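# Load the cartridge into the sealant gun

## Task

Put the cartridge into the sealant gun and push it all the way forward so it seats in the cup of the front ring, with its nozzle sticking out through that ring. The plunger rod can only be drawn back while the small thumb plate on it, just behind the handle, is held pushed toward the front of the gun. The gun must never enter or cross over the marked zones around either arm's base, or the task fails. The loaded gun must end up lying on the table, not propped on anything else. The result must stay in place without the robot holding it. Anything the robot is touching at the end must not drop by more than roughly a fingernail's thickness once released, or the task fails. You must declare that you are done, or the task fails.

## Robot and tools

Robot: two 6-joint arms, left_arm and right_arm, each ending in a parallel two-finger gripper. The fingers extend along the gripper's +z axis and close along its y axis. The reported hand point (end_effector_position, the pinch link) sits between the finger pads, under 1 cm back from the tips. Joint ranges in rad, base to wrist: waist -2.618 to 3.054, shoulder 0.000 to 3.142, elbow 0.000 to 3.142, wrist pitch -1.571 to 1.571, wrist yaw -1.571 to 1.571, wrist roll -2.094 to 2.094. Elbows stop just before full extension.

Scene frame: origin on the tabletop midway between the arms, +z up, +x away from the robot over the table, +y toward left_arm. Base roots: left_arm at (-0.015, +0.271, 0) m, quat_wxyz (+0.995, 0, 0, +0.095); right_arm at (+0.037, -0.329, 0) m, quat_wxyz (+0.999, 0, 0, +0.053). The names left and right are labels, not image sides. Marked zones around these bases are off limits for the gun.

Result lines: the state line shows, per arm, end_effector_position (m) and end_effector_quat_wxyz in the scene frame; printed positions get less accurate at long reach. "Hand target" is the pose the controller is currently driving toward. grip_measured is finger opening on the command scale; the final Joint positions entry is opening in metres. Joint torques are raw drive outputs with per-arm offset, scale and noise, so treat them only as hints. Action results also list hand positions at some steps; HELD marks a step where part of that arm's row was withheld. "pose unreachable" means the clearance check altered or blocked that arm's command. FAULT lines report arm stops; MOTOR HOT warns from 75 °C, a 10 s stop happens at 90 °C, and at 100 °C the arm goes limp and falls, so avoid long heavy holds.

execute_actions(actions): a list of actions, each up to 15 rows; each row runs one step of 1/30 s, and a short table repeats its final row to fill 15 steps. Every row is 14 numbers in [-1, 1]: left dx, dy, dz, rx, ry, rz, opening, then right dx, dy, dz, rx, ry, rz, opening. The first six per arm are an offset, not a pose, expressed in that gripper's own axes and measured from the gripper's measured pose when the action began (for a call's first action, the last reported pose); every row refers back to that same start, not the previous row. Scale: 1.0 = 0.6 m of translation or 180 degrees; rx, ry, rz form a single rotation vector. Opening is absolute: +1 fully open (0.087 m), -1 closed. An empty list just returns state and images.

move(target, speed, blocking): target is one 14-number row in the same layout and gripper-frame offset convention, measured from the pose in the most recent result showing one; openings are absolute and sent when the move starts. Both grippers travel straight lines that finish together, lasting 0.5 to 10 s (cut off at 10 s). speed is m/s, 0.002 to 0.5, default 0.25; turn rate is capped at twice that in rad/s. Rotations take the short way. Paths ignore obstacles and the other arm, and grippers can lag, drift, or overshoot speed, especially near full reach. The "move:" line gives the ending (done, off_target, moving, held, fault) and the limits that acted, plus each gripper's remaining distance. If only one arm is named, the other finished fine. limits=paced: the command was clipped; limits=held: some steps were blocked and the arm may then surge. blocking=false returns after 0.5 s while motion continues; until a result shows the end, other motion calls are refused, so use wait or stop.

wait(seconds): 0 to 10; arms keep their last command; returns early if a running move ends. stop(): brakes a running move (needs stopping distance; fingers still finish). zoom_image(camera, region): camera is cam_high, cam_low, cam_left_wrist or cam_right_wrist (all 504x504); region [x0, y0, x1, y1] in pixels from the top-left, at most 504 by 504. read_manual(section): only "licences". finished_scene(scene): pass the number of the current scene to end it; irreversible, reports success. This is how you say you are done.

Controller behaviour: each step the commanded pose is clamped to within 70 mm and 16 degrees of the measured pose, then solved by damped IK with position favoured over orientation. After an action the arm only continues to the last clamped pose, so far targets need follow-up commands. Friction can leave the hand up to ~31 mm short, and smaller commands may not move it. For an arm meant to stay still, send the correction back to its desired pose in the first call of a reply and zeros afterwards, always with its intended opening.

Gripping: fingers go to the grip_measured value you command (except near ±1). To hold something, command roughly 0.02 below grip_measured for a firm grip, less for a gentle one. Readings can be off ~1 mm per gripper. Pad force is about 20 N; fast closing squeezes harder.

Cautions: contact force rises with speed and with how far the target lies past the contact point. A blocked arm keeps pushing until given a new command. Do not let the arms collide or shove each other. Avoid drops, slips, slams and hard pushes, never knock anything off the table, and expect occasional small disturbances to loose objects. The gun must finish resting alone on the table, and nothing the robot touches may sink noticeably when let go.

Each tool is called after "Emit:" as name(argument=value, ...) on one line, values as JSON.

## Session

Emit:
execute_actions(actions=[])

Scene clock: 0.00 s.
left_arm: end_effector_position=(+0.6105, +0.1901, +0.3078) grip_measured=+1.000 end_effector_quat_wxyz=(+0.598, -0.579, +0.385, -0.399) | right_arm: end_effector_position=(+0.1936, -0.1103, +0.2930) grip_measured=+0.997 end_effector_quat_wxyz=(-0.576, +0.746, -0.332, +0.046)
Joint positions: left_arm=[-0.432  2.043  1.605  0.479 -0.636 -1.548  0.087] | right_arm=[ 1.026  0.66   0.888 -0.567  0.056 -1.211  0.087]
Joint velocities: left_arm=[-0.002  0.012  0.007 -0.051 -0.051  0.007  0.   ] | right_arm=[-0.002  0.007 -0.007  0.007 -0.051 -0.022 -0.   ]
Joint torques (N m, as the arm reports them, + toward a larger angle): no reading
Hand target (left_arm): +0.611, +0.190, +0.308; +0.598, -0.579, +0.385, -0.399
Hand target (right_arm): +0.194, -0.110, +0.293; -0.576, +0.746, -0.332, +0.046

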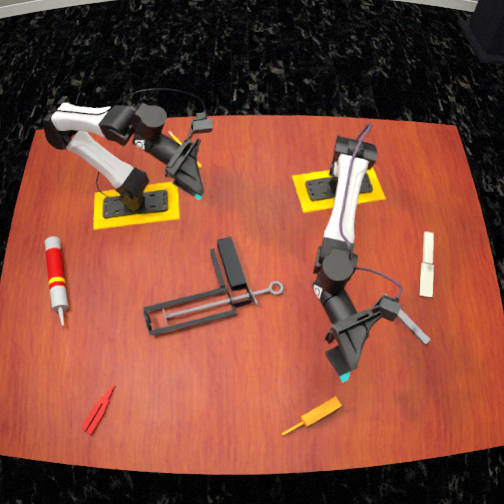

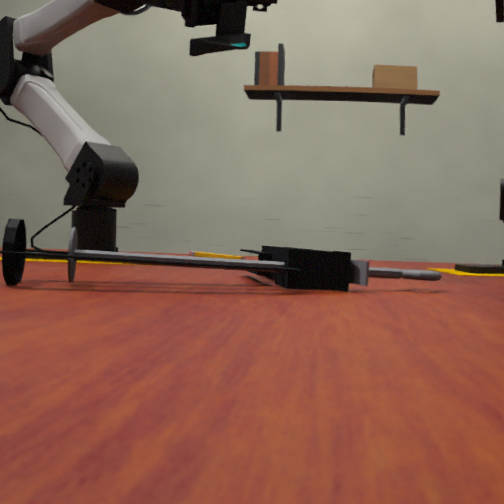

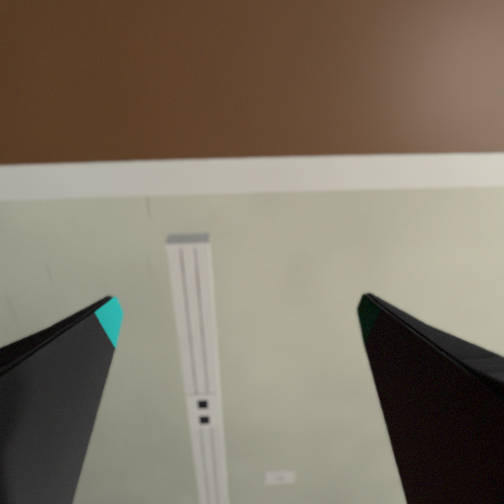

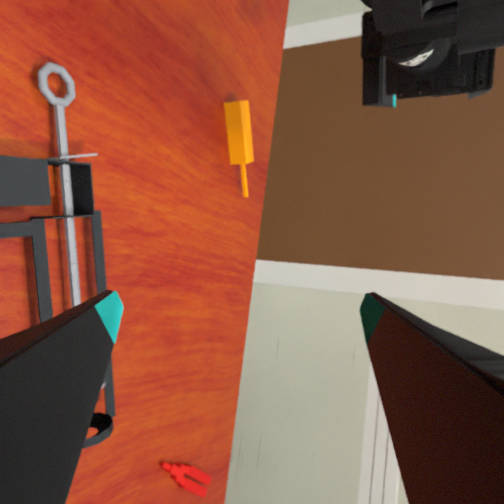

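Emit:
move(target=[-0.113,0.374,-0.543,-0.516,0.1516,0.0274,0.6,0.1815,0.195,0.375,-0.0997,0.4474,0.5494,-0.08], speed=0.3)

Scene clock: 46.90 s.
left_arm: end_effector_position=(+0.2998, +0.1228, +0.0837) grip_measured=+0.600 end_effector_quat_wxyz=(-0.072, -0.711, +0.691, -0.110) | right_arm: end_effector_position=(+0.3230, +0.0027, +0.0817) grip_measured=-0.080 end_effector_quat_wxyz=(+0.002, -0.149, +0.989, -0.006)
Joint positions: left_arm=[-0.397  1.713  1.238 -0.984  0.24  -1.818  0.07 ] | right_arm=[ 0.712  2.484  2.47  -1.56   0.012  0.518  0.04 ]
Joint velocities: left_arm=[ 0.007 -0.012 -0.002 -0.037 -0.095 -0.022 -0.001] | right_arm=[ 0.002  0.012 -0.002 -0.095 -0.007 -0.007 -0.   ]
Joint torques (N m, as the arm reports them, + toward a larger angle): left_arm=[ 0.81 -6.18  4.32  0.44  0.3   0.05] | right_arm=[ -0.29 -10.85   8.08   0.34  -0.04   0.17]
Hand target (left_arm): +0.291, +0.127, +0.073; +0.088, +0.715, -0.688, +0.091
Hand target (right_arm): +0.326, +0.004, +0.084; +0.004, -0.142, +0.990, +0.000
Off the commanded pose (left_arm): 0.016 m, 3 deg.
Off the commanded pose (right_arm): 0.005 m, 1 deg.
joint sent to its limit (right arm) — the command would take joint 4 (wrist pitch) past its lower limit, so that joint was sent only as far as its limit.
move: off_target (left_arm)

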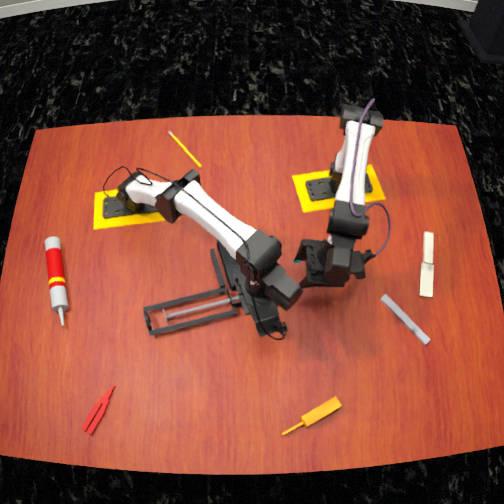

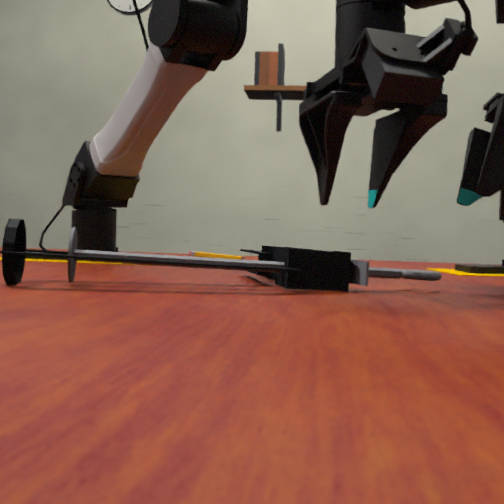

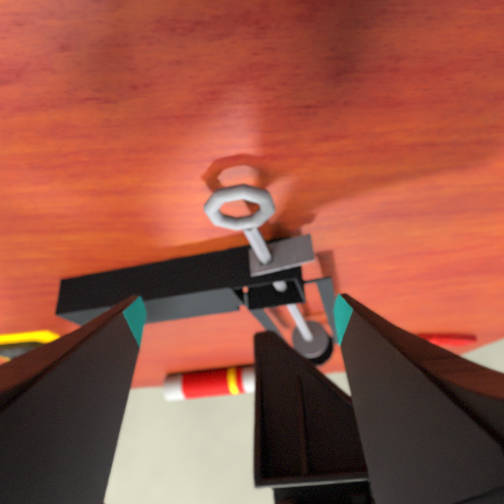

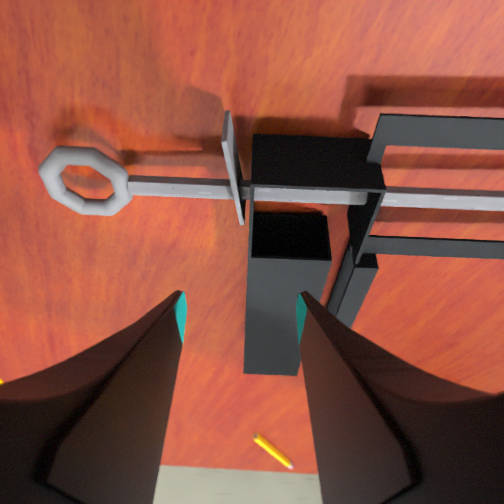

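Emit:
execute_actions(actions=[])

Scene clock: 75.13 s.
left_arm: end_effector_position=(+0.2998, +0.1227, +0.0837) grip_measured=+0.600 end_effector_quat_wxyz=(-0.072, -0.711, +0.691, -0.110) | right_arm: end_effector_position=(+0.3227, +0.0025, +0.0818) grip_measured=-0.080 end_effector_quat_wxyz=(+0.002, -0.149, +0.989, -0.006)
Joint positions: left_arm=[-0.397  1.713  1.238 -0.984  0.24  -1.818  0.07 ] | right_arm=[ 0.712  2.484  2.47  -1.562  0.012  0.519  0.04 ]
Joint velocities: left_arm=[-0.002 -0.002  0.012 -0.051 -0.11   0.007  0.   ] | right_arm=[ 0.002 -0.012 -0.012 -0.007  0.007  0.022 -0.001]
Joint torques (N m, as the arm reports them, + toward a larger angle): left_arm=[ 0.81 -6.12  4.38  0.43  0.29  0.02] | right_arm=[ -0.25 -10.92   8.07   0.32  -0.06   0.17]
Hand target (left_arm): +0.291, +0.127, +0.073; +0.088, +0.715, -0.688, +0.091
Hand target (right_arm): +0.326, +0.004, +0.084; +0.004, -0.142, +0.990, +0.000
Off the commanded pose (left_arm): 0.016 m, 3 deg.
Off the commanded pose (right_arm): 0.005 m, 1 deg.

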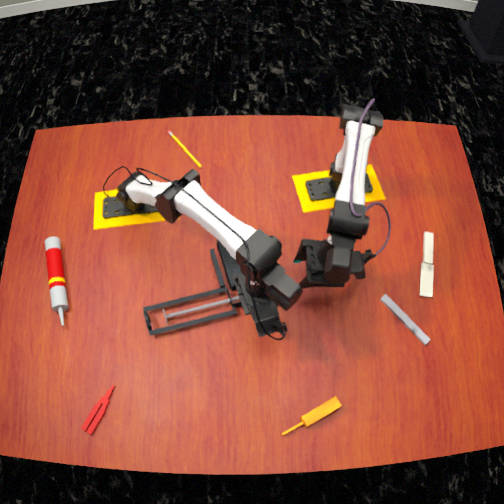

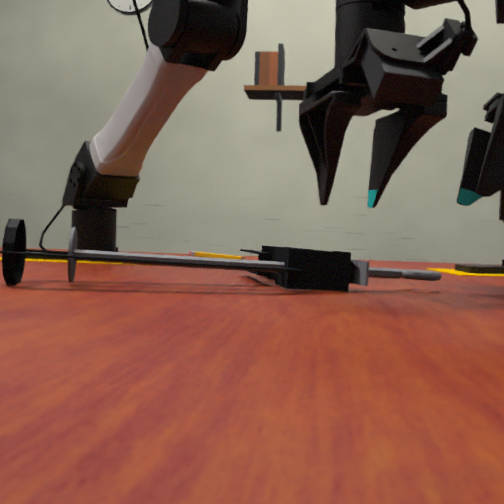

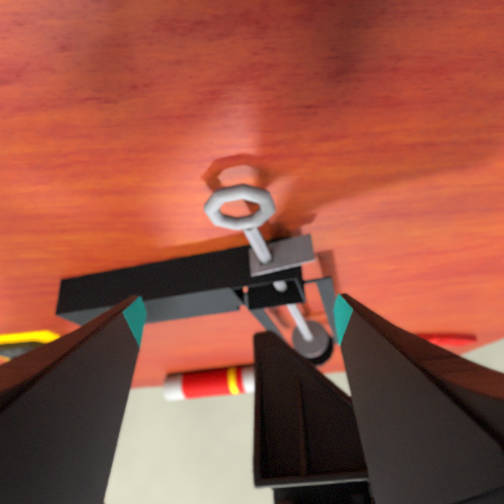

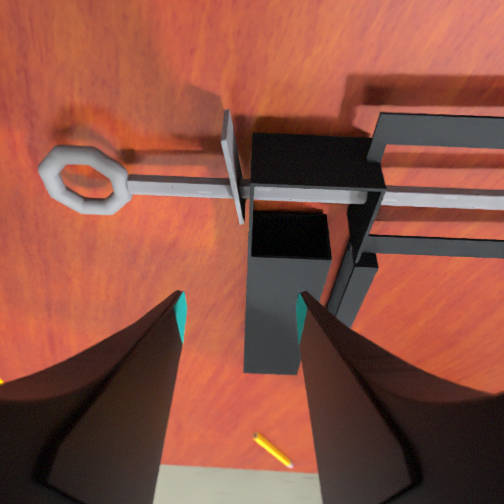

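Emit:
move(target=[0,0,0,0,0,0,0.6,-0.012,0,0.06,0,0,0,-0.08], speed=0.1)

Scene clock: 82.23 s.
left_arm: end_effector_position=(+0.2998, +0.1227, +0.0837) grip_measured=+0.600 end_effector_quat_wxyz=(-0.072, -0.711, +0.691, -0.110) | right_arm: end_effector_position=(+0.3272, +0.0073, +0.0525) grip_measured=-0.080 end_effector_quat_wxyz=(+0.004, -0.149, +0.989, -0.004)
Joint positions: left_arm=[-0.397  1.713  1.238 -0.984  0.24  -1.818  0.07 ] | right_arm=[ 0.712  2.484  2.353 -1.438  0.012  0.519  0.04 ]
Joint velocities: left_arm=[-0.002 -0.002 -0.012  0.007 -0.037 -0.007 -0.   ] | right_arm=[-0.007 -0.012  0.022  0.095 -0.037 -0.022  0.001]
Joint torques (N m, as the arm reports them, + toward a larger angle): left_arm=[-0.06 -7.43  6.06  0.58  0.19 -0.03] | right_arm=[ -0.41 -11.46   4.39   0.53   0.04  -0.01]
Hand target (left_arm): +0.300, +0.123, +0.084; +0.072, +0.711, -0.691, +0.110
Hand target (right_arm): +0.329, +0.004, +0.046; +0.001, -0.149, +0.989, -0.007
Off the commanded pose (left_arm): 0.000 m, 0 deg.
Off the commanded pose (right_arm): 0.008 m, 0 deg.
move: done

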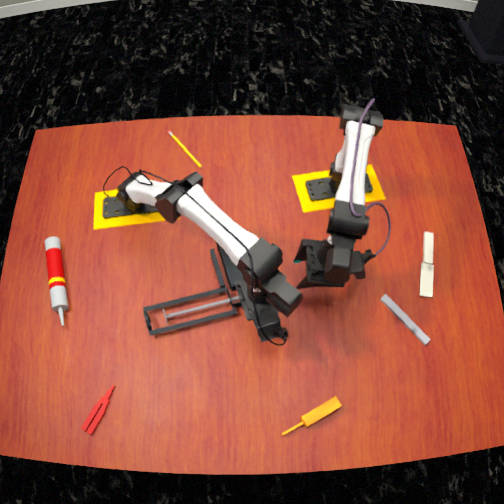

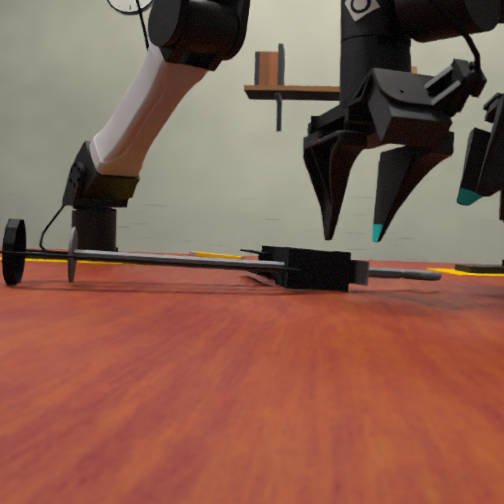

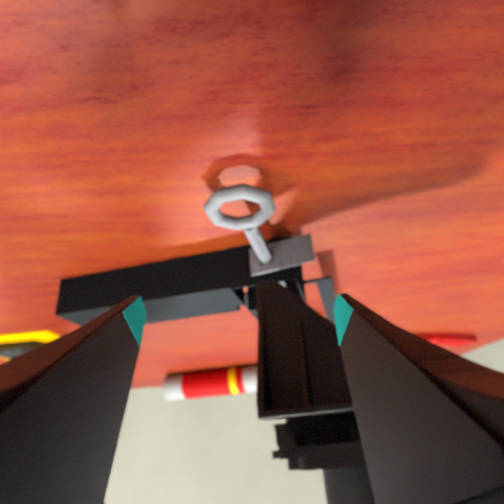

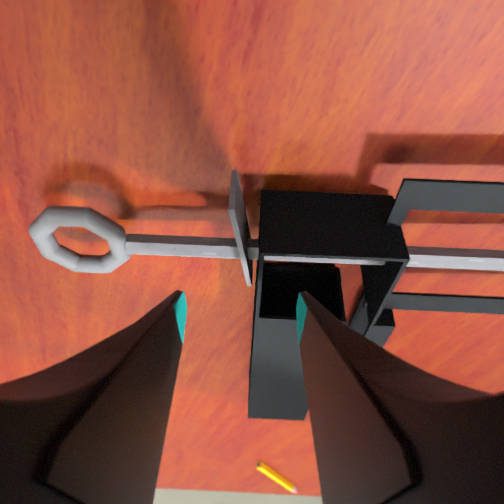

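Emit:
move(target=[0,0,0,0,0,0,0.6,0.006,-0.006,0.045,0,0,0,-0.08], speed=0.06)

Scene clock: 88.07 s.
left_arm: end_effector_position=(+0.2998, +0.1227, +0.0837) grip_measured=+0.600 end_effector_quat_wxyz=(-0.072, -0.711, +0.691, -0.110) | right_arm: end_effector_position=(+0.3220, +0.0018, +0.0307) grip_measured=-0.080 end_effector_quat_wxyz=(-0.002, -0.149, +0.989, -0.010)
Joint positions: left_arm=[-0.397  1.713  1.238 -0.984  0.24  -1.818  0.07 ] | right_arm=[ 0.712  2.456  2.212 -1.343  0.012  0.518  0.04 ]
Joint velocities: left_arm=[-0.002  0.017  0.002 -0.007 -0.022  0.022 -0.   ] | right_arm=[-0.002 -0.032 -0.022 -0.037  0.007 -0.007  0.   ]
Joint torques (N m, as the arm reports them, + toward a larger angle): left_arm=[-0.03 -7.45  6.02  0.58  0.21 -0.03] | right_arm=[ -0.03 -11.92   3.63   0.66   0.05   0.03]
Hand target (left_arm): +0.300, +0.123, +0.084; +0.072, +0.711, -0.691, +0.110
Hand target (right_arm): +0.325, +0.003, +0.025; +0.004, -0.149, +0.989, -0.005
Off the commanded pose (left_arm): 0.000 m, 0 deg.
Off the commanded pose (right_arm): 0.006 m, 1 deg.
move: done

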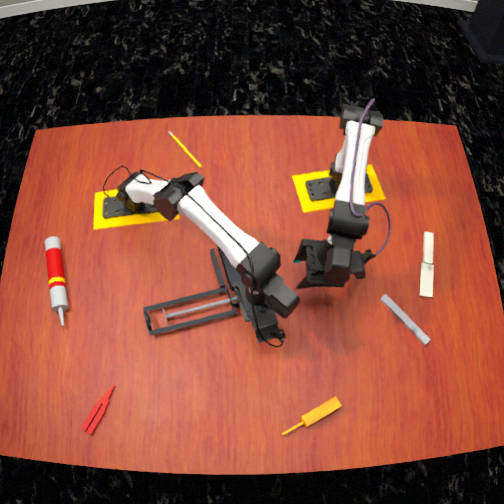

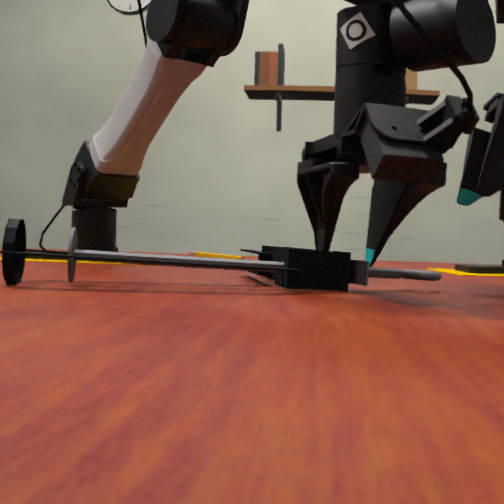

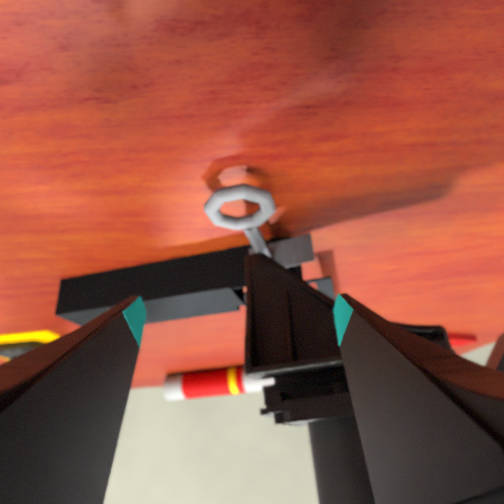

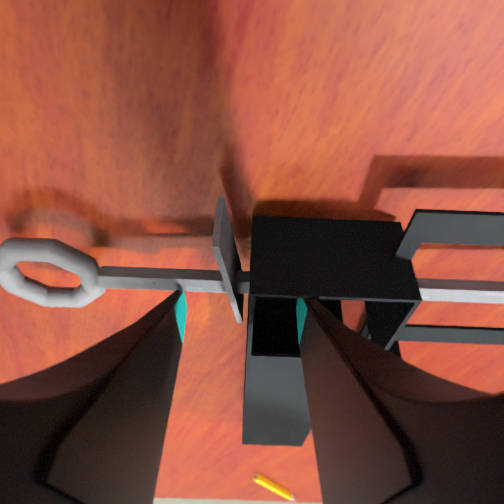

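Emit:
move(target=[0,0,0,0,0,0,0.6,-0.025,-0.004,0.0,0,0,0,-0.08], speed=0.04)

Scene clock: 111.00 s.
left_arm: end_effector_position=(+0.2998, +0.1227, +0.0837) grip_measured=+0.600 end_effector_quat_wxyz=(-0.072, -0.711, +0.691, -0.110) | right_arm: end_effector_position=(+0.3257, +0.0044, +0.0319) grip_measured=-0.080 end_effector_quat_wxyz=(-0.012, -0.150, +0.989, -0.013)
Joint positions: left_arm=[-0.397  1.713  1.238 -0.984  0.24  -1.818  0.07 ] | right_arm=[ 0.708  2.514  2.32  -1.411  0.005  0.512  0.04 ]
Joint velocities: left_arm=[-0.007 -0.012 -0.002 -0.007 -0.007  0.066 -0.002] | right_arm=[-0.022  0.022  0.027 -0.037  0.022  0.022 -0.001]
Joint torques (N m, as the arm reports them, + toward a larger angle): left_arm=[-0.06 -7.43  6.02  0.59  0.19 -0.04] | right_arm=[ -1.01 -10.66   8.18   0.41   0.12  -0.06]
Hand target (left_arm): +0.300, +0.123, +0.084; +0.072, +0.711, -0.691, +0.110
Hand target (right_arm): +0.337, +0.004, +0.031; -0.002, -0.149, +0.989, -0.009
Off the commanded pose (left_arm): 0.000 m, 0 deg.
Off the commanded pose (right_arm): 0.011 m, 1 deg.
move: off_target (right_arm)

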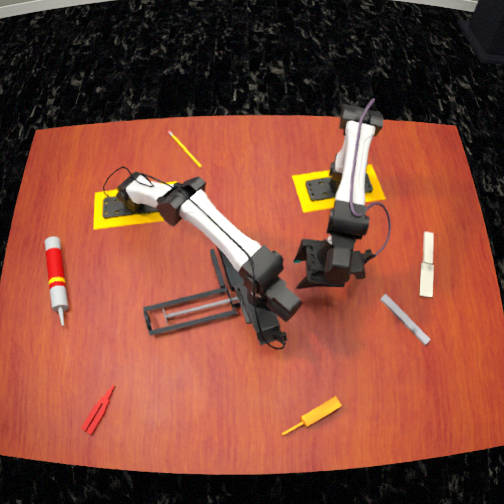

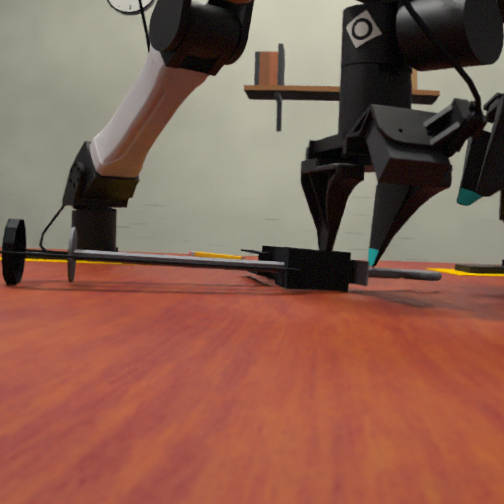

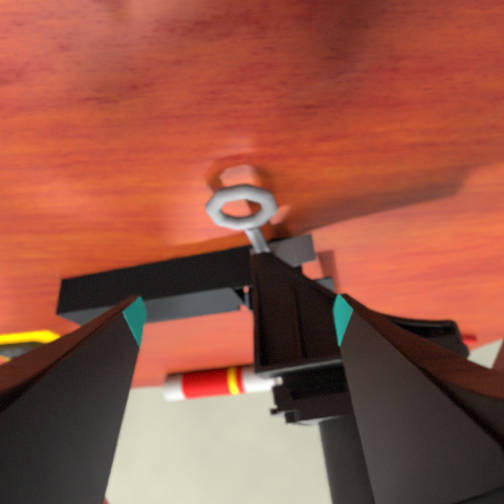

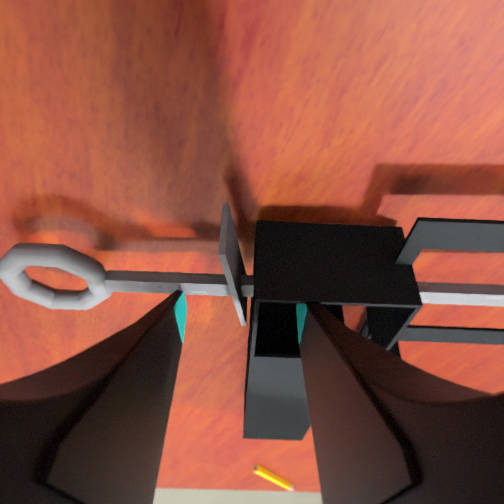

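Close gradually.

Emit:
execute_actions(actions=[[[0,0,0,0,0,0,0.6,-0.015,0,0,0,0,0,-0.2],[0,0,0,0,0,0,0.6,-0.015,0,0,0,0,0,-0.25],[0,0,0,0,0,0,0.6,-0.015,0,0,0,0,0,-0.3],[0,0,0,0,0,0,0.6,-0.015,0,0,0,0,0,-0.35],[0,0,0,0,0,0,0.6,-0.015,0,0,0,0,0,-0.4],[0,0,0,0,0,0,0.6,-0.015,0,0,0,0,0,-0.45],[0,0,0,0,0,0,0.6,-0.015,0,0,0,0,0,-0.5],[0,0,0,0,0,0,0.6,-0.015,0,0,0,0,0,-0.55],[0,0,0,0,0,0,0.6,-0.015,0,0,0,0,0,-0.6],[0,0,0,0,0,0,0.6,-0.015,0,0,0,0,0,-0.65],[0,0,0,0,0,0,0.6,-0.015,0,0,0,0,0,-0.7]],[[0,0,0,0,0,0,0.6,0,0,0,0,0,0,-0.74],[0,0,0,0,0,0,0.6,0,0,0,0,0,0,-0.78],[0,0,0,0,0,0,0.6,0,0,0,0,0,0,-0.81],[0,0,0,0,0,0,0.6,0,0,0,0,0,0,-0.84],[0,0,0,0,0,0,0.6,0,0,0,0,0,0,-0.87],[0,0,0,0,0,0,0.6,0,0,0,0,0,0,-0.9],[0,0,0,0,0,0,0.6,0,0,0,0,0,0,-0.92]]])

Scene clock: 122.00 s.
left_arm: end_effector_position=(+0.2998, +0.1227, +0.0837) grip_measured=+0.600 end_effector_quat_wxyz=(-0.072, -0.711, +0.691, -0.110) | right_arm: end_effector_position=(+0.3262, +0.0045, +0.0323) grip_measured=-0.886 end_effector_quat_wxyz=(-0.021, -0.151, +0.988, -0.020)
Joint positions: left_arm=[-0.397  1.713  1.238 -0.984  0.24  -1.818  0.07 ] | right_arm=[ 0.707  2.557  2.397 -1.467  0.006  0.51   0.005]
Joint velocities: left_arm=[ 0.007 -0.022  0.002 -0.007  0.037 -0.037 -0.   ] | right_arm=[ 0.002  0.017 -0.007 -0.051 -0.022  0.051 -0.   ]
Joint torques (N m, as the arm reports them, + toward a larger angle): left_arm=[-0.03 -7.44  6.01  0.58  0.19 -0.04] | right_arm=[  0.19 -11.93   5.93   0.32   0.04   0.06]
Hand target (left_arm): +0.300, +0.123, +0.084; +0.072, +0.711, -0.691, +0.110
Hand target (right_arm): +0.327, +0.005, +0.032; -0.020, -0.151, +0.988, -0.019
Off the commanded pose (left_arm): 0.000 m, 0 deg.
Off the commanded pose (right_arm): 0.001 m, 0 deg.
Step readings (end_effector_position; steps 1 to 15: 1st action; 16 to 30: 2nd action):
0: left_arm (+0.2998, +0.1227, +0.0837) | right_arm (+0.3257, +0.0043, +0.0320)
1: left_arm (+0.2998, +0.1227, +0.0837) | right_arm (+0.3257, +0.0043, +0.0323)
2: left_arm (+0.2998, +0.1227, +0.0837) | right_arm (+0.3267, +0.0054, +0.0327)
4: left_arm (+0.2998, +0.1227, +0.0837) | right_arm (+0.3273, +0.0057, +0.0329)
8: left_arm (+0.2998, +0.1227, +0.0837) | right_arm (+0.3267, +0.0052, +0.0325)
15: left_arm (+0.2998, +0.1227, +0.0837) | right_arm (+0.3265, +0.0049, +0.0321)
16: left_arm (+0.2998, +0.1227, +0.0837) | right_arm (+0.3265, +0.0049, +0.0322)
17: left_arm (+0.2998, +0.1227, +0.0837) | right_arm (+0.3264, +0.0048, +0.0322)
19: left_arm (+0.2998, +0.1227, +0.0837) | right_arm (+0.3264, +0.0044, +0.0322)
23: left_arm (+0.2998, +0.1227, +0.0837) | right_arm (+0.3263, +0.0045, +0.0322)
30: end_effector_position above

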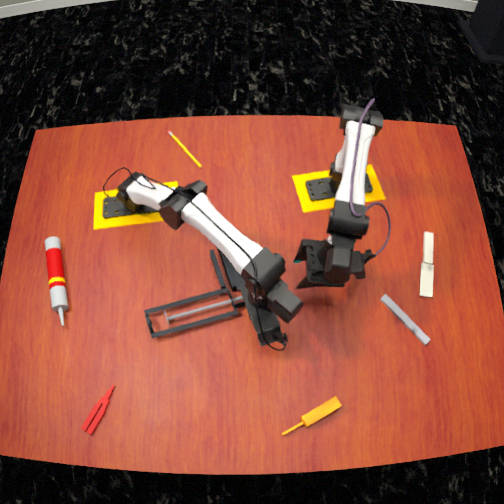

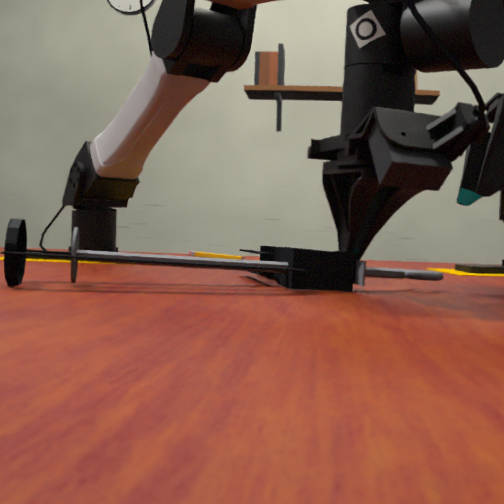

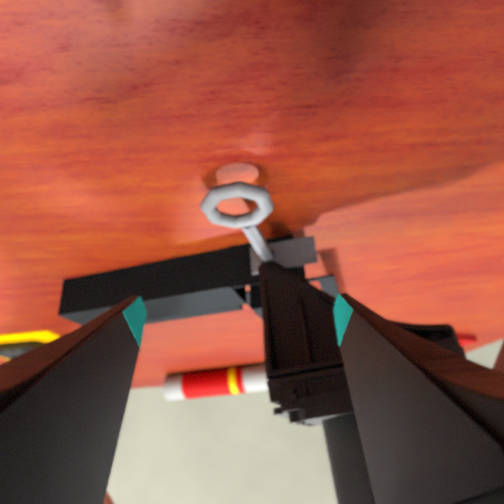

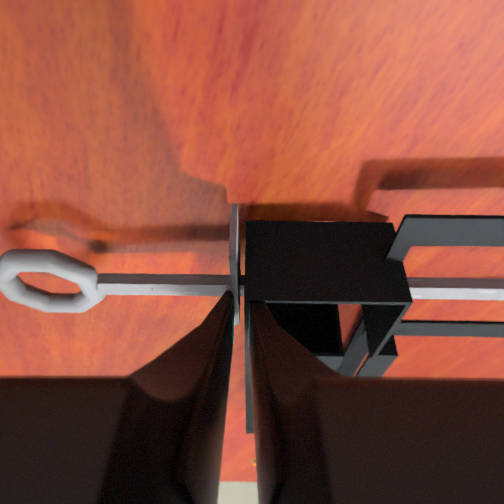

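Emit:
move(target=[-0.026,0,0.105,0,0.03,0,0.4,0,0,0,0,0,0,-0.92], speed=0.1)

Scene clock: 132.83 s.
left_arm: end_effector_position=(+0.3072, +0.1189, +0.0281) grip_measured=+0.400 end_effector_quat_wxyz=(-0.098, -0.703, +0.689, -0.148) | right_arm: end_effector_position=(+0.3262, +0.0045, +0.0323) grip_measured=-0.886 end_effector_quat_wxyz=(-0.021, -0.151, +0.988, -0.020)
Joint positions: left_arm=[-0.361  1.805  1.075 -0.702  0.33  -1.784  0.061] | right_arm=[ 0.707  2.557  2.397 -1.467  0.006  0.51   0.005]
Joint velocities: left_arm=[-0.007 -0.012 -0.007 -0.037  0.022 -0.037 -0.001] | right_arm=[-0.027 -0.007  0.002 -0.037 -0.007  0.051 -0.   ]
Joint torques (N m, as the arm reports them, + toward a larger angle): left_arm=[ 0.73 -6.8   4.    0.8   0.34  0.03] | right_arm=[  0.16 -11.94   5.95   0.3    0.03   0.08]
Hand target (left_arm): +0.303, +0.122, +0.019; +0.105, +0.705, -0.687, +0.144
Hand target (right_arm): +0.326, +0.005, +0.032; -0.021, -0.151, +0.988, -0.020
Off the commanded pose (left_arm): 0.011 m, 1 deg.
Off the commanded pose (right_arm): 0.000 m, 0 deg.
move: off_target (left_arm)

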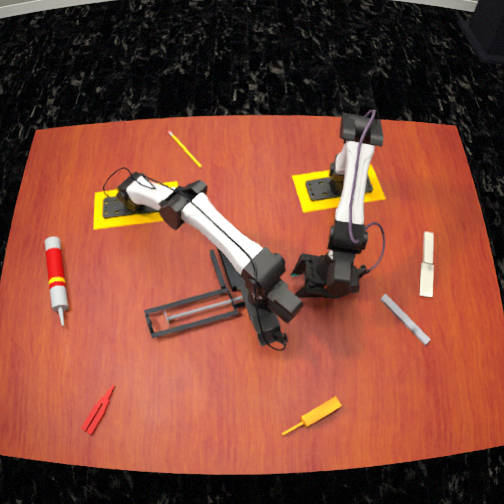

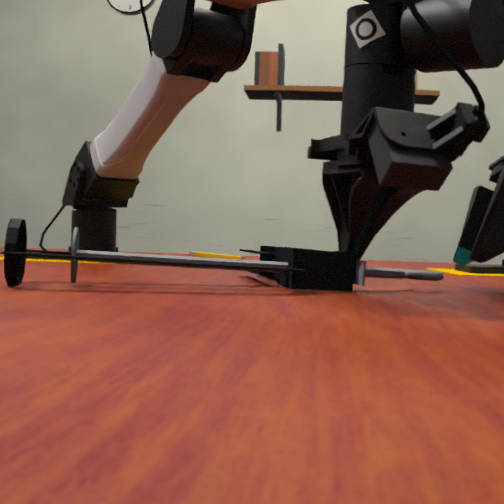

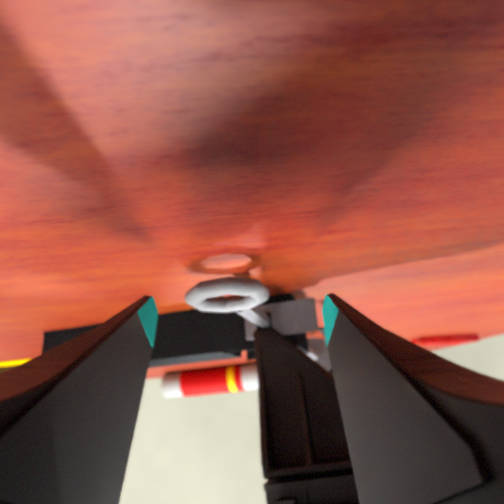

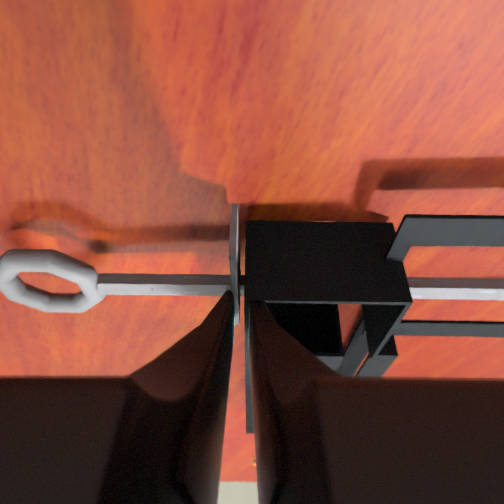

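Emit:
move(target=[0.053,0.016,0.058,0,0,0,0.3,0,0,0,0,0,0,-0.92], speed=0.05)

Scene clock: 142.40 s.
left_arm: end_effector_position=(+0.3073, +0.0778, +0.0173) grip_measured=+0.300 end_effector_quat_wxyz=(-0.094, -0.701, +0.689, -0.159) | right_arm: end_effector_position=(+0.3262, +0.0045, +0.0323) grip_measured=-0.886 end_effector_quat_wxyz=(-0.021, -0.151, +0.988, -0.020)
Joint positions: left_arm=[-0.485  1.834  1.053 -0.587  0.314 -1.913  0.057] | right_arm=[ 0.707  2.557  2.397 -1.467  0.006  0.51   0.005]
Joint velocities: left_arm=[-0.002 -0.022 -0.017  0.081  0.007  0.037 -0.001] | right_arm=[ 0.002  0.002 -0.012 -0.037  0.022 -0.007 -0.001]
Joint torques (N m, as the arm reports them, + toward a larger angle): left_arm=[-0.79 -6.75  3.94  0.92  0.18 -0.13] | right_arm=[  0.18 -11.91   5.98   0.31   0.04   0.08]
Hand target (left_arm): +0.300, +0.078, +0.005; +0.097, +0.703, -0.689, +0.147
Hand target (right_arm): +0.326, +0.005, +0.032; -0.021, -0.151, +0.988, -0.020
Off the commanded pose (left_arm): 0.013 m, 1 deg.
Off the commanded pose (right_arm): 0.000 m, 0 deg.
move: off_target (left_arm)

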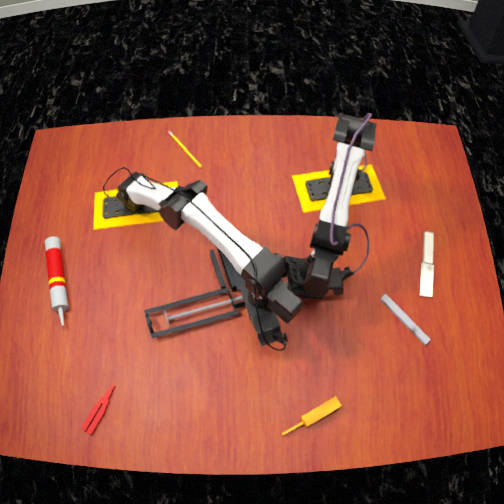

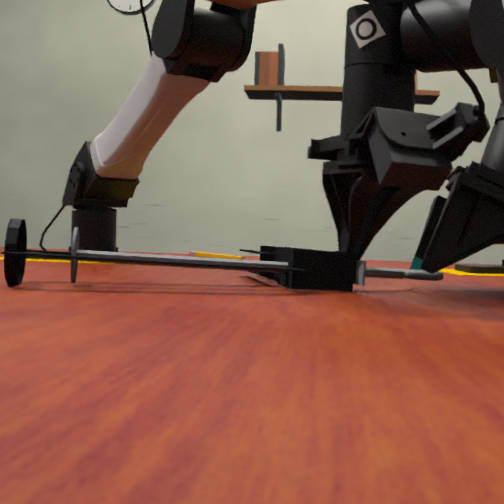

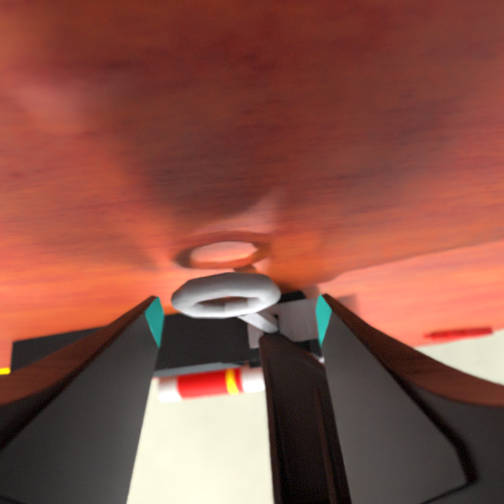

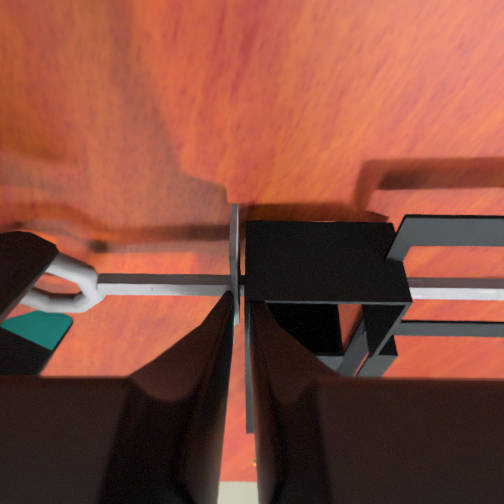

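Emit:
move(target=[-0.006,0.022,0.035,0,0,0,0.3,0,0,0,0,0,0,-0.92], speed=0.04)

Scene clock: 147.30 s.
left_arm: end_effector_position=(+0.3019, +0.0756, +0.0064) grip_measured=+0.300 end_effector_quat_wxyz=(-0.092, -0.700, +0.689, -0.166) | right_arm: end_effector_position=(+0.3262, +0.0045, +0.0323) grip_measured=-0.886 end_effector_quat_wxyz=(-0.021, -0.151, +0.988, -0.020)
Joint positions: left_arm=[-0.496  1.834  0.997 -0.514  0.313 -1.926  0.057] | right_arm=[ 0.707  2.557  2.397 -1.467  0.006  0.51   0.005]
Joint velocities: left_arm=[-0.002 -0.002 -0.007 -0.007  0.051  0.081 -0.   ] | right_arm=[ 0.007  0.002 -0.007 -0.022 -0.022  0.007 -0.   ]
Joint torques (N m, as the arm reports them, + toward a larger angle): left_arm=[-0.89 -6.72  3.58  1.13  0.17 -0.12] | right_arm=[  0.16 -11.93   5.96   0.29   0.04   0.07]
Hand target (left_arm): +0.296, +0.074, -0.004; +0.093, +0.700, -0.689, +0.159
Hand target (right_arm): +0.326, +0.005, +0.032; -0.021, -0.151, +0.988, -0.020
Off the commanded pose (left_arm): 0.013 m, 1 deg.
Off the commanded pose (right_arm): 0.000 m, 0 deg.
move: off_target (left_arm)

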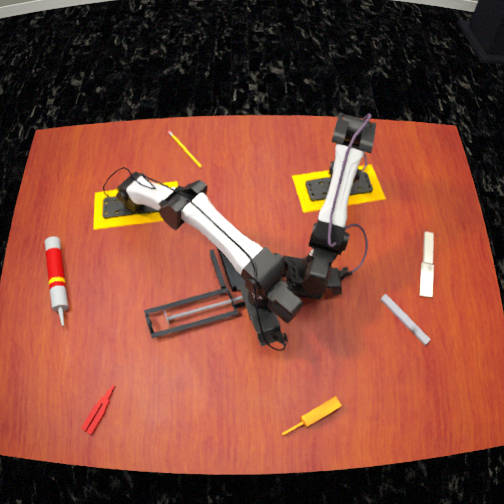

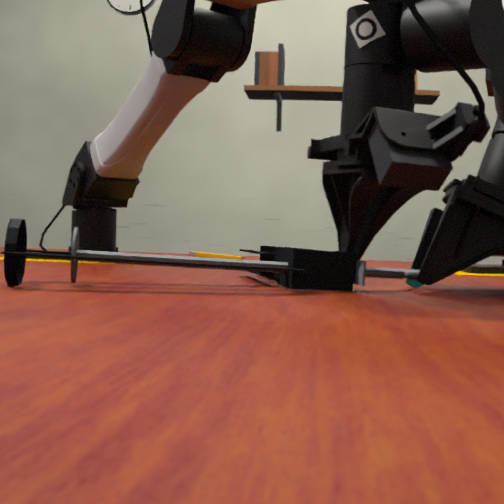

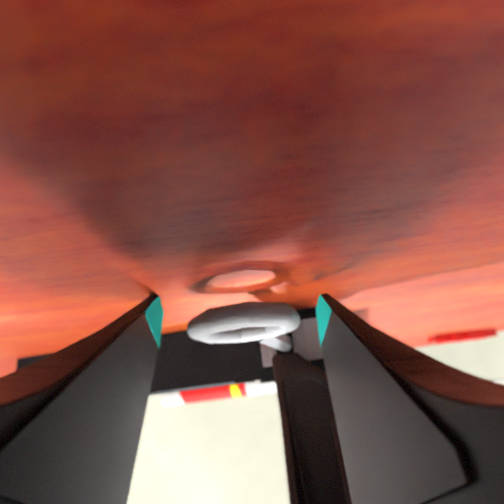

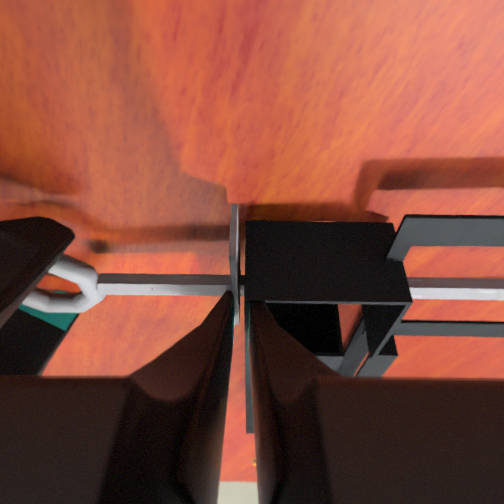

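Emit:
execute_actions(actions=[[[0,0,0,0,0,0,0.2,0,0,0,0,0,0,-0.92],[0,0,0,0,0,0,0.14,0,0,0,0,0,0,-0.92],[0,0,0,0,0,0,0.08,0,0,0,0,0,0,-0.92],[0,0,0,0,0,0,0.02,0,0,0,0,0,0,-0.92],[0,0,0,0,0,0,-0.04,0,0,0,0,0,0,-0.92],[0,0,0,0,0,0,-0.09,0,0,0,0,0,0,-0.92],[0,0,0,0,0,0,-0.13,0,0,0,0,0,0,-0.92],[0,0,0,0,0,0,-0.16,0,0,0,0,0,0,-0.92],[0,0,0,0,0,0,-0.19,0,0,0,0,0,0,-0.92],[0,0,0,0,0,0,-0.22,0,0,0,0,0,0,-0.92],[0,0,0,0,0,0,-0.24,0,0,0,0,0,0,-0.92]]])

Emit:
move(target=[0.008,0,-0.025,0,0,0,-0.24,0,0,-0.025,0,0,0,-0.92], speed=0.03)

Scene clock: 158.83 s.
left_arm: end_effector_position=(+0.3025, +0.0754, +0.0065) grip_measured=-0.146 end_effector_quat_wxyz=(-0.091, -0.700, +0.689, -0.167) | right_arm: end_effector_position=(+0.3259, +0.0047, +0.0323) grip_measured=-0.888 end_effector_quat_wxyz=(-0.021, -0.151, +0.988, -0.019)
Joint positions: left_arm=[-0.496  1.834  0.997 -0.511  0.313 -1.928  0.037] | right_arm=[ 0.707  2.557  2.397 -1.468  0.004  0.51   0.005]
Joint velocities: left_arm=[ 0.002 -0.022  0.017 -0.022  0.007 -0.007  0.001] | right_arm=[ 0.002  0.007 -0.012  0.007 -0.007 -0.037  0.001]
Joint torques (N m, as the arm reports them, + toward a larger angle): left_arm=[-0.06 -7.98  5.47  0.76  0.24  0.  ] | right_arm=[  0.17 -11.88   5.97   0.3    0.05   0.08]
Hand target (left_arm): +0.302, +0.076, +0.006; +0.092, +0.700, -0.689, +0.166
Hand target (right_arm): +0.326, +0.005, +0.032; -0.020, -0.151, +0.988, -0.020
Off the commanded pose (left_arm): 0.001 m, 0 deg.
Off the commanded pose (right_arm): 0.000 m, 0 deg.
Step readings (end_effector_position):
0: left_arm (+0.3019, +0.0756, +0.0064) | right_arm (+0.3262, +0.0045, +0.0323)
1: left_arm (+0.3018, +0.0755, +0.0064) | right_arm (+0.3262, +0.0045, +0.0323)
2: left_arm (+0.3017, +0.0754, +0.0065) | right_arm (+0.3262, +0.0045, +0.0323)
4: left_arm (+0.3017, +0.0754, +0.0065) | right_arm (+0.3262, +0.0045, +0.0323)
8: left_arm (+0.3025, +0.0754, +0.0065) | right_arm (+0.3259, +0.0047, +0.0323)
15: end_effector_position above

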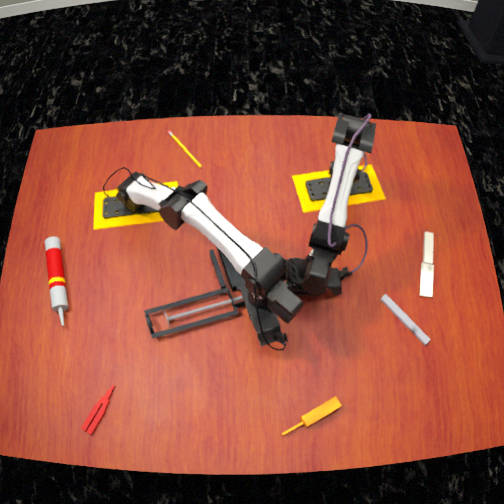

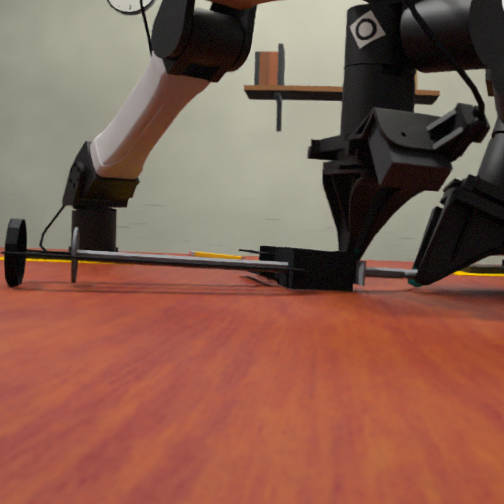

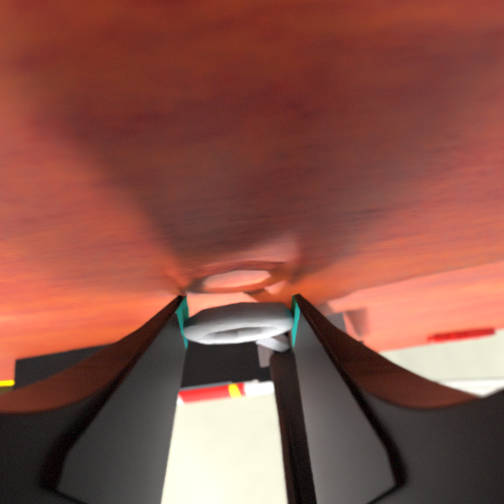

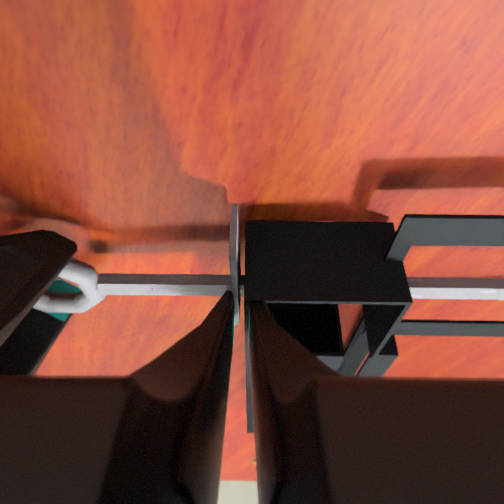

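Scene clock: 159.63 s.
left_arm: end_effector_position=(+0.3021, +0.0762, +0.0127) grip_measured=-0.146 end_effector_quat_wxyz=(-0.088, -0.700, +0.689, -0.169) | right_arm: end_effector_position=(+0.3255, +0.0051, +0.0376) grip_measured=-0.888 end_effector_quat_wxyz=(-0.025, -0.151, +0.988, -0.020)
Joint positions: left_arm=[-0.496  1.812  0.997 -0.525  0.309 -1.928  0.037] | right_arm=[ 0.707  2.577  2.454 -1.512  0.     0.51   0.005]
Joint velocities: left_arm=[-0.002  0.012 -0.027 -0.037 -0.022 -0.125  0.001] | right_arm=[-0.007  0.012  0.017 -0.007 -0.022  0.022 -0.001]
Joint torques (N m, as the arm reports them, + toward a larger angle): left_arm=[ 0.   -9.55  7.04  0.36  0.29  0.  ] | right_arm=[  0.15 -12.12   8.64   0.06   0.1    0.07]
Hand target (left_arm): +0.301, +0.076, +0.022; +0.091, +0.700, -0.689, +0.167
Hand target (right_arm): +0.326, +0.005, +0.047; -0.021, -0.150, +0.988, -0.018
Off the commanded pose (left_arm): 0.010 m, 0 deg.
Off the commanded pose (right_arm): 0.010 m, 0 deg.
move: done

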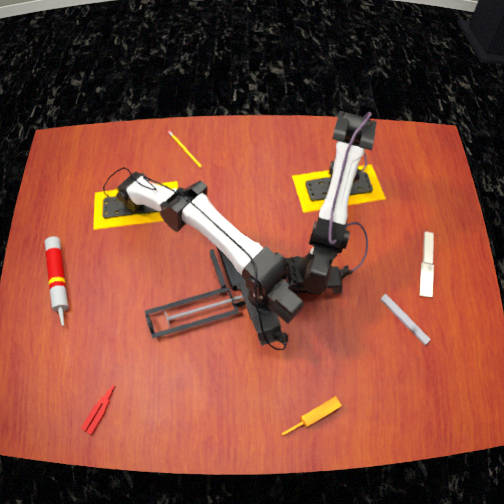

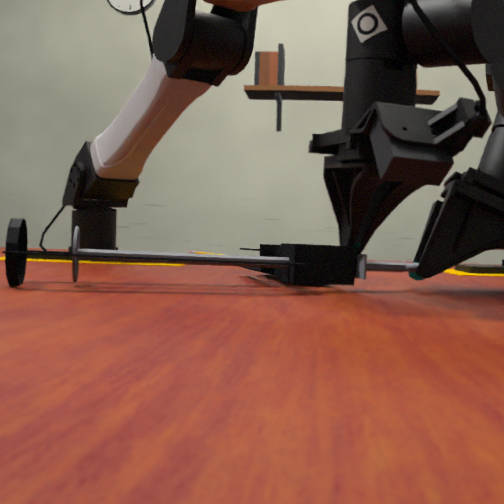

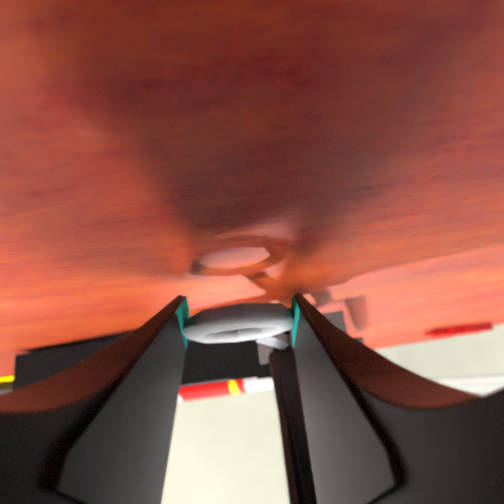

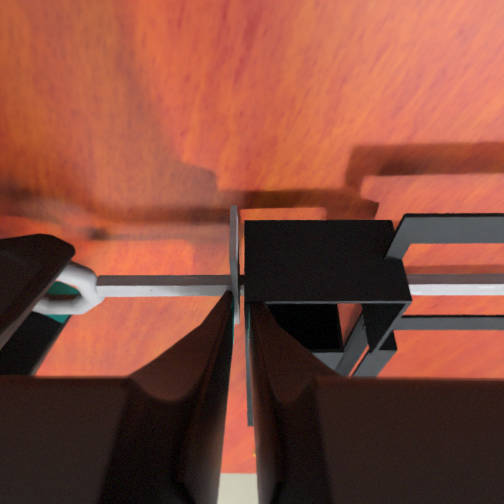

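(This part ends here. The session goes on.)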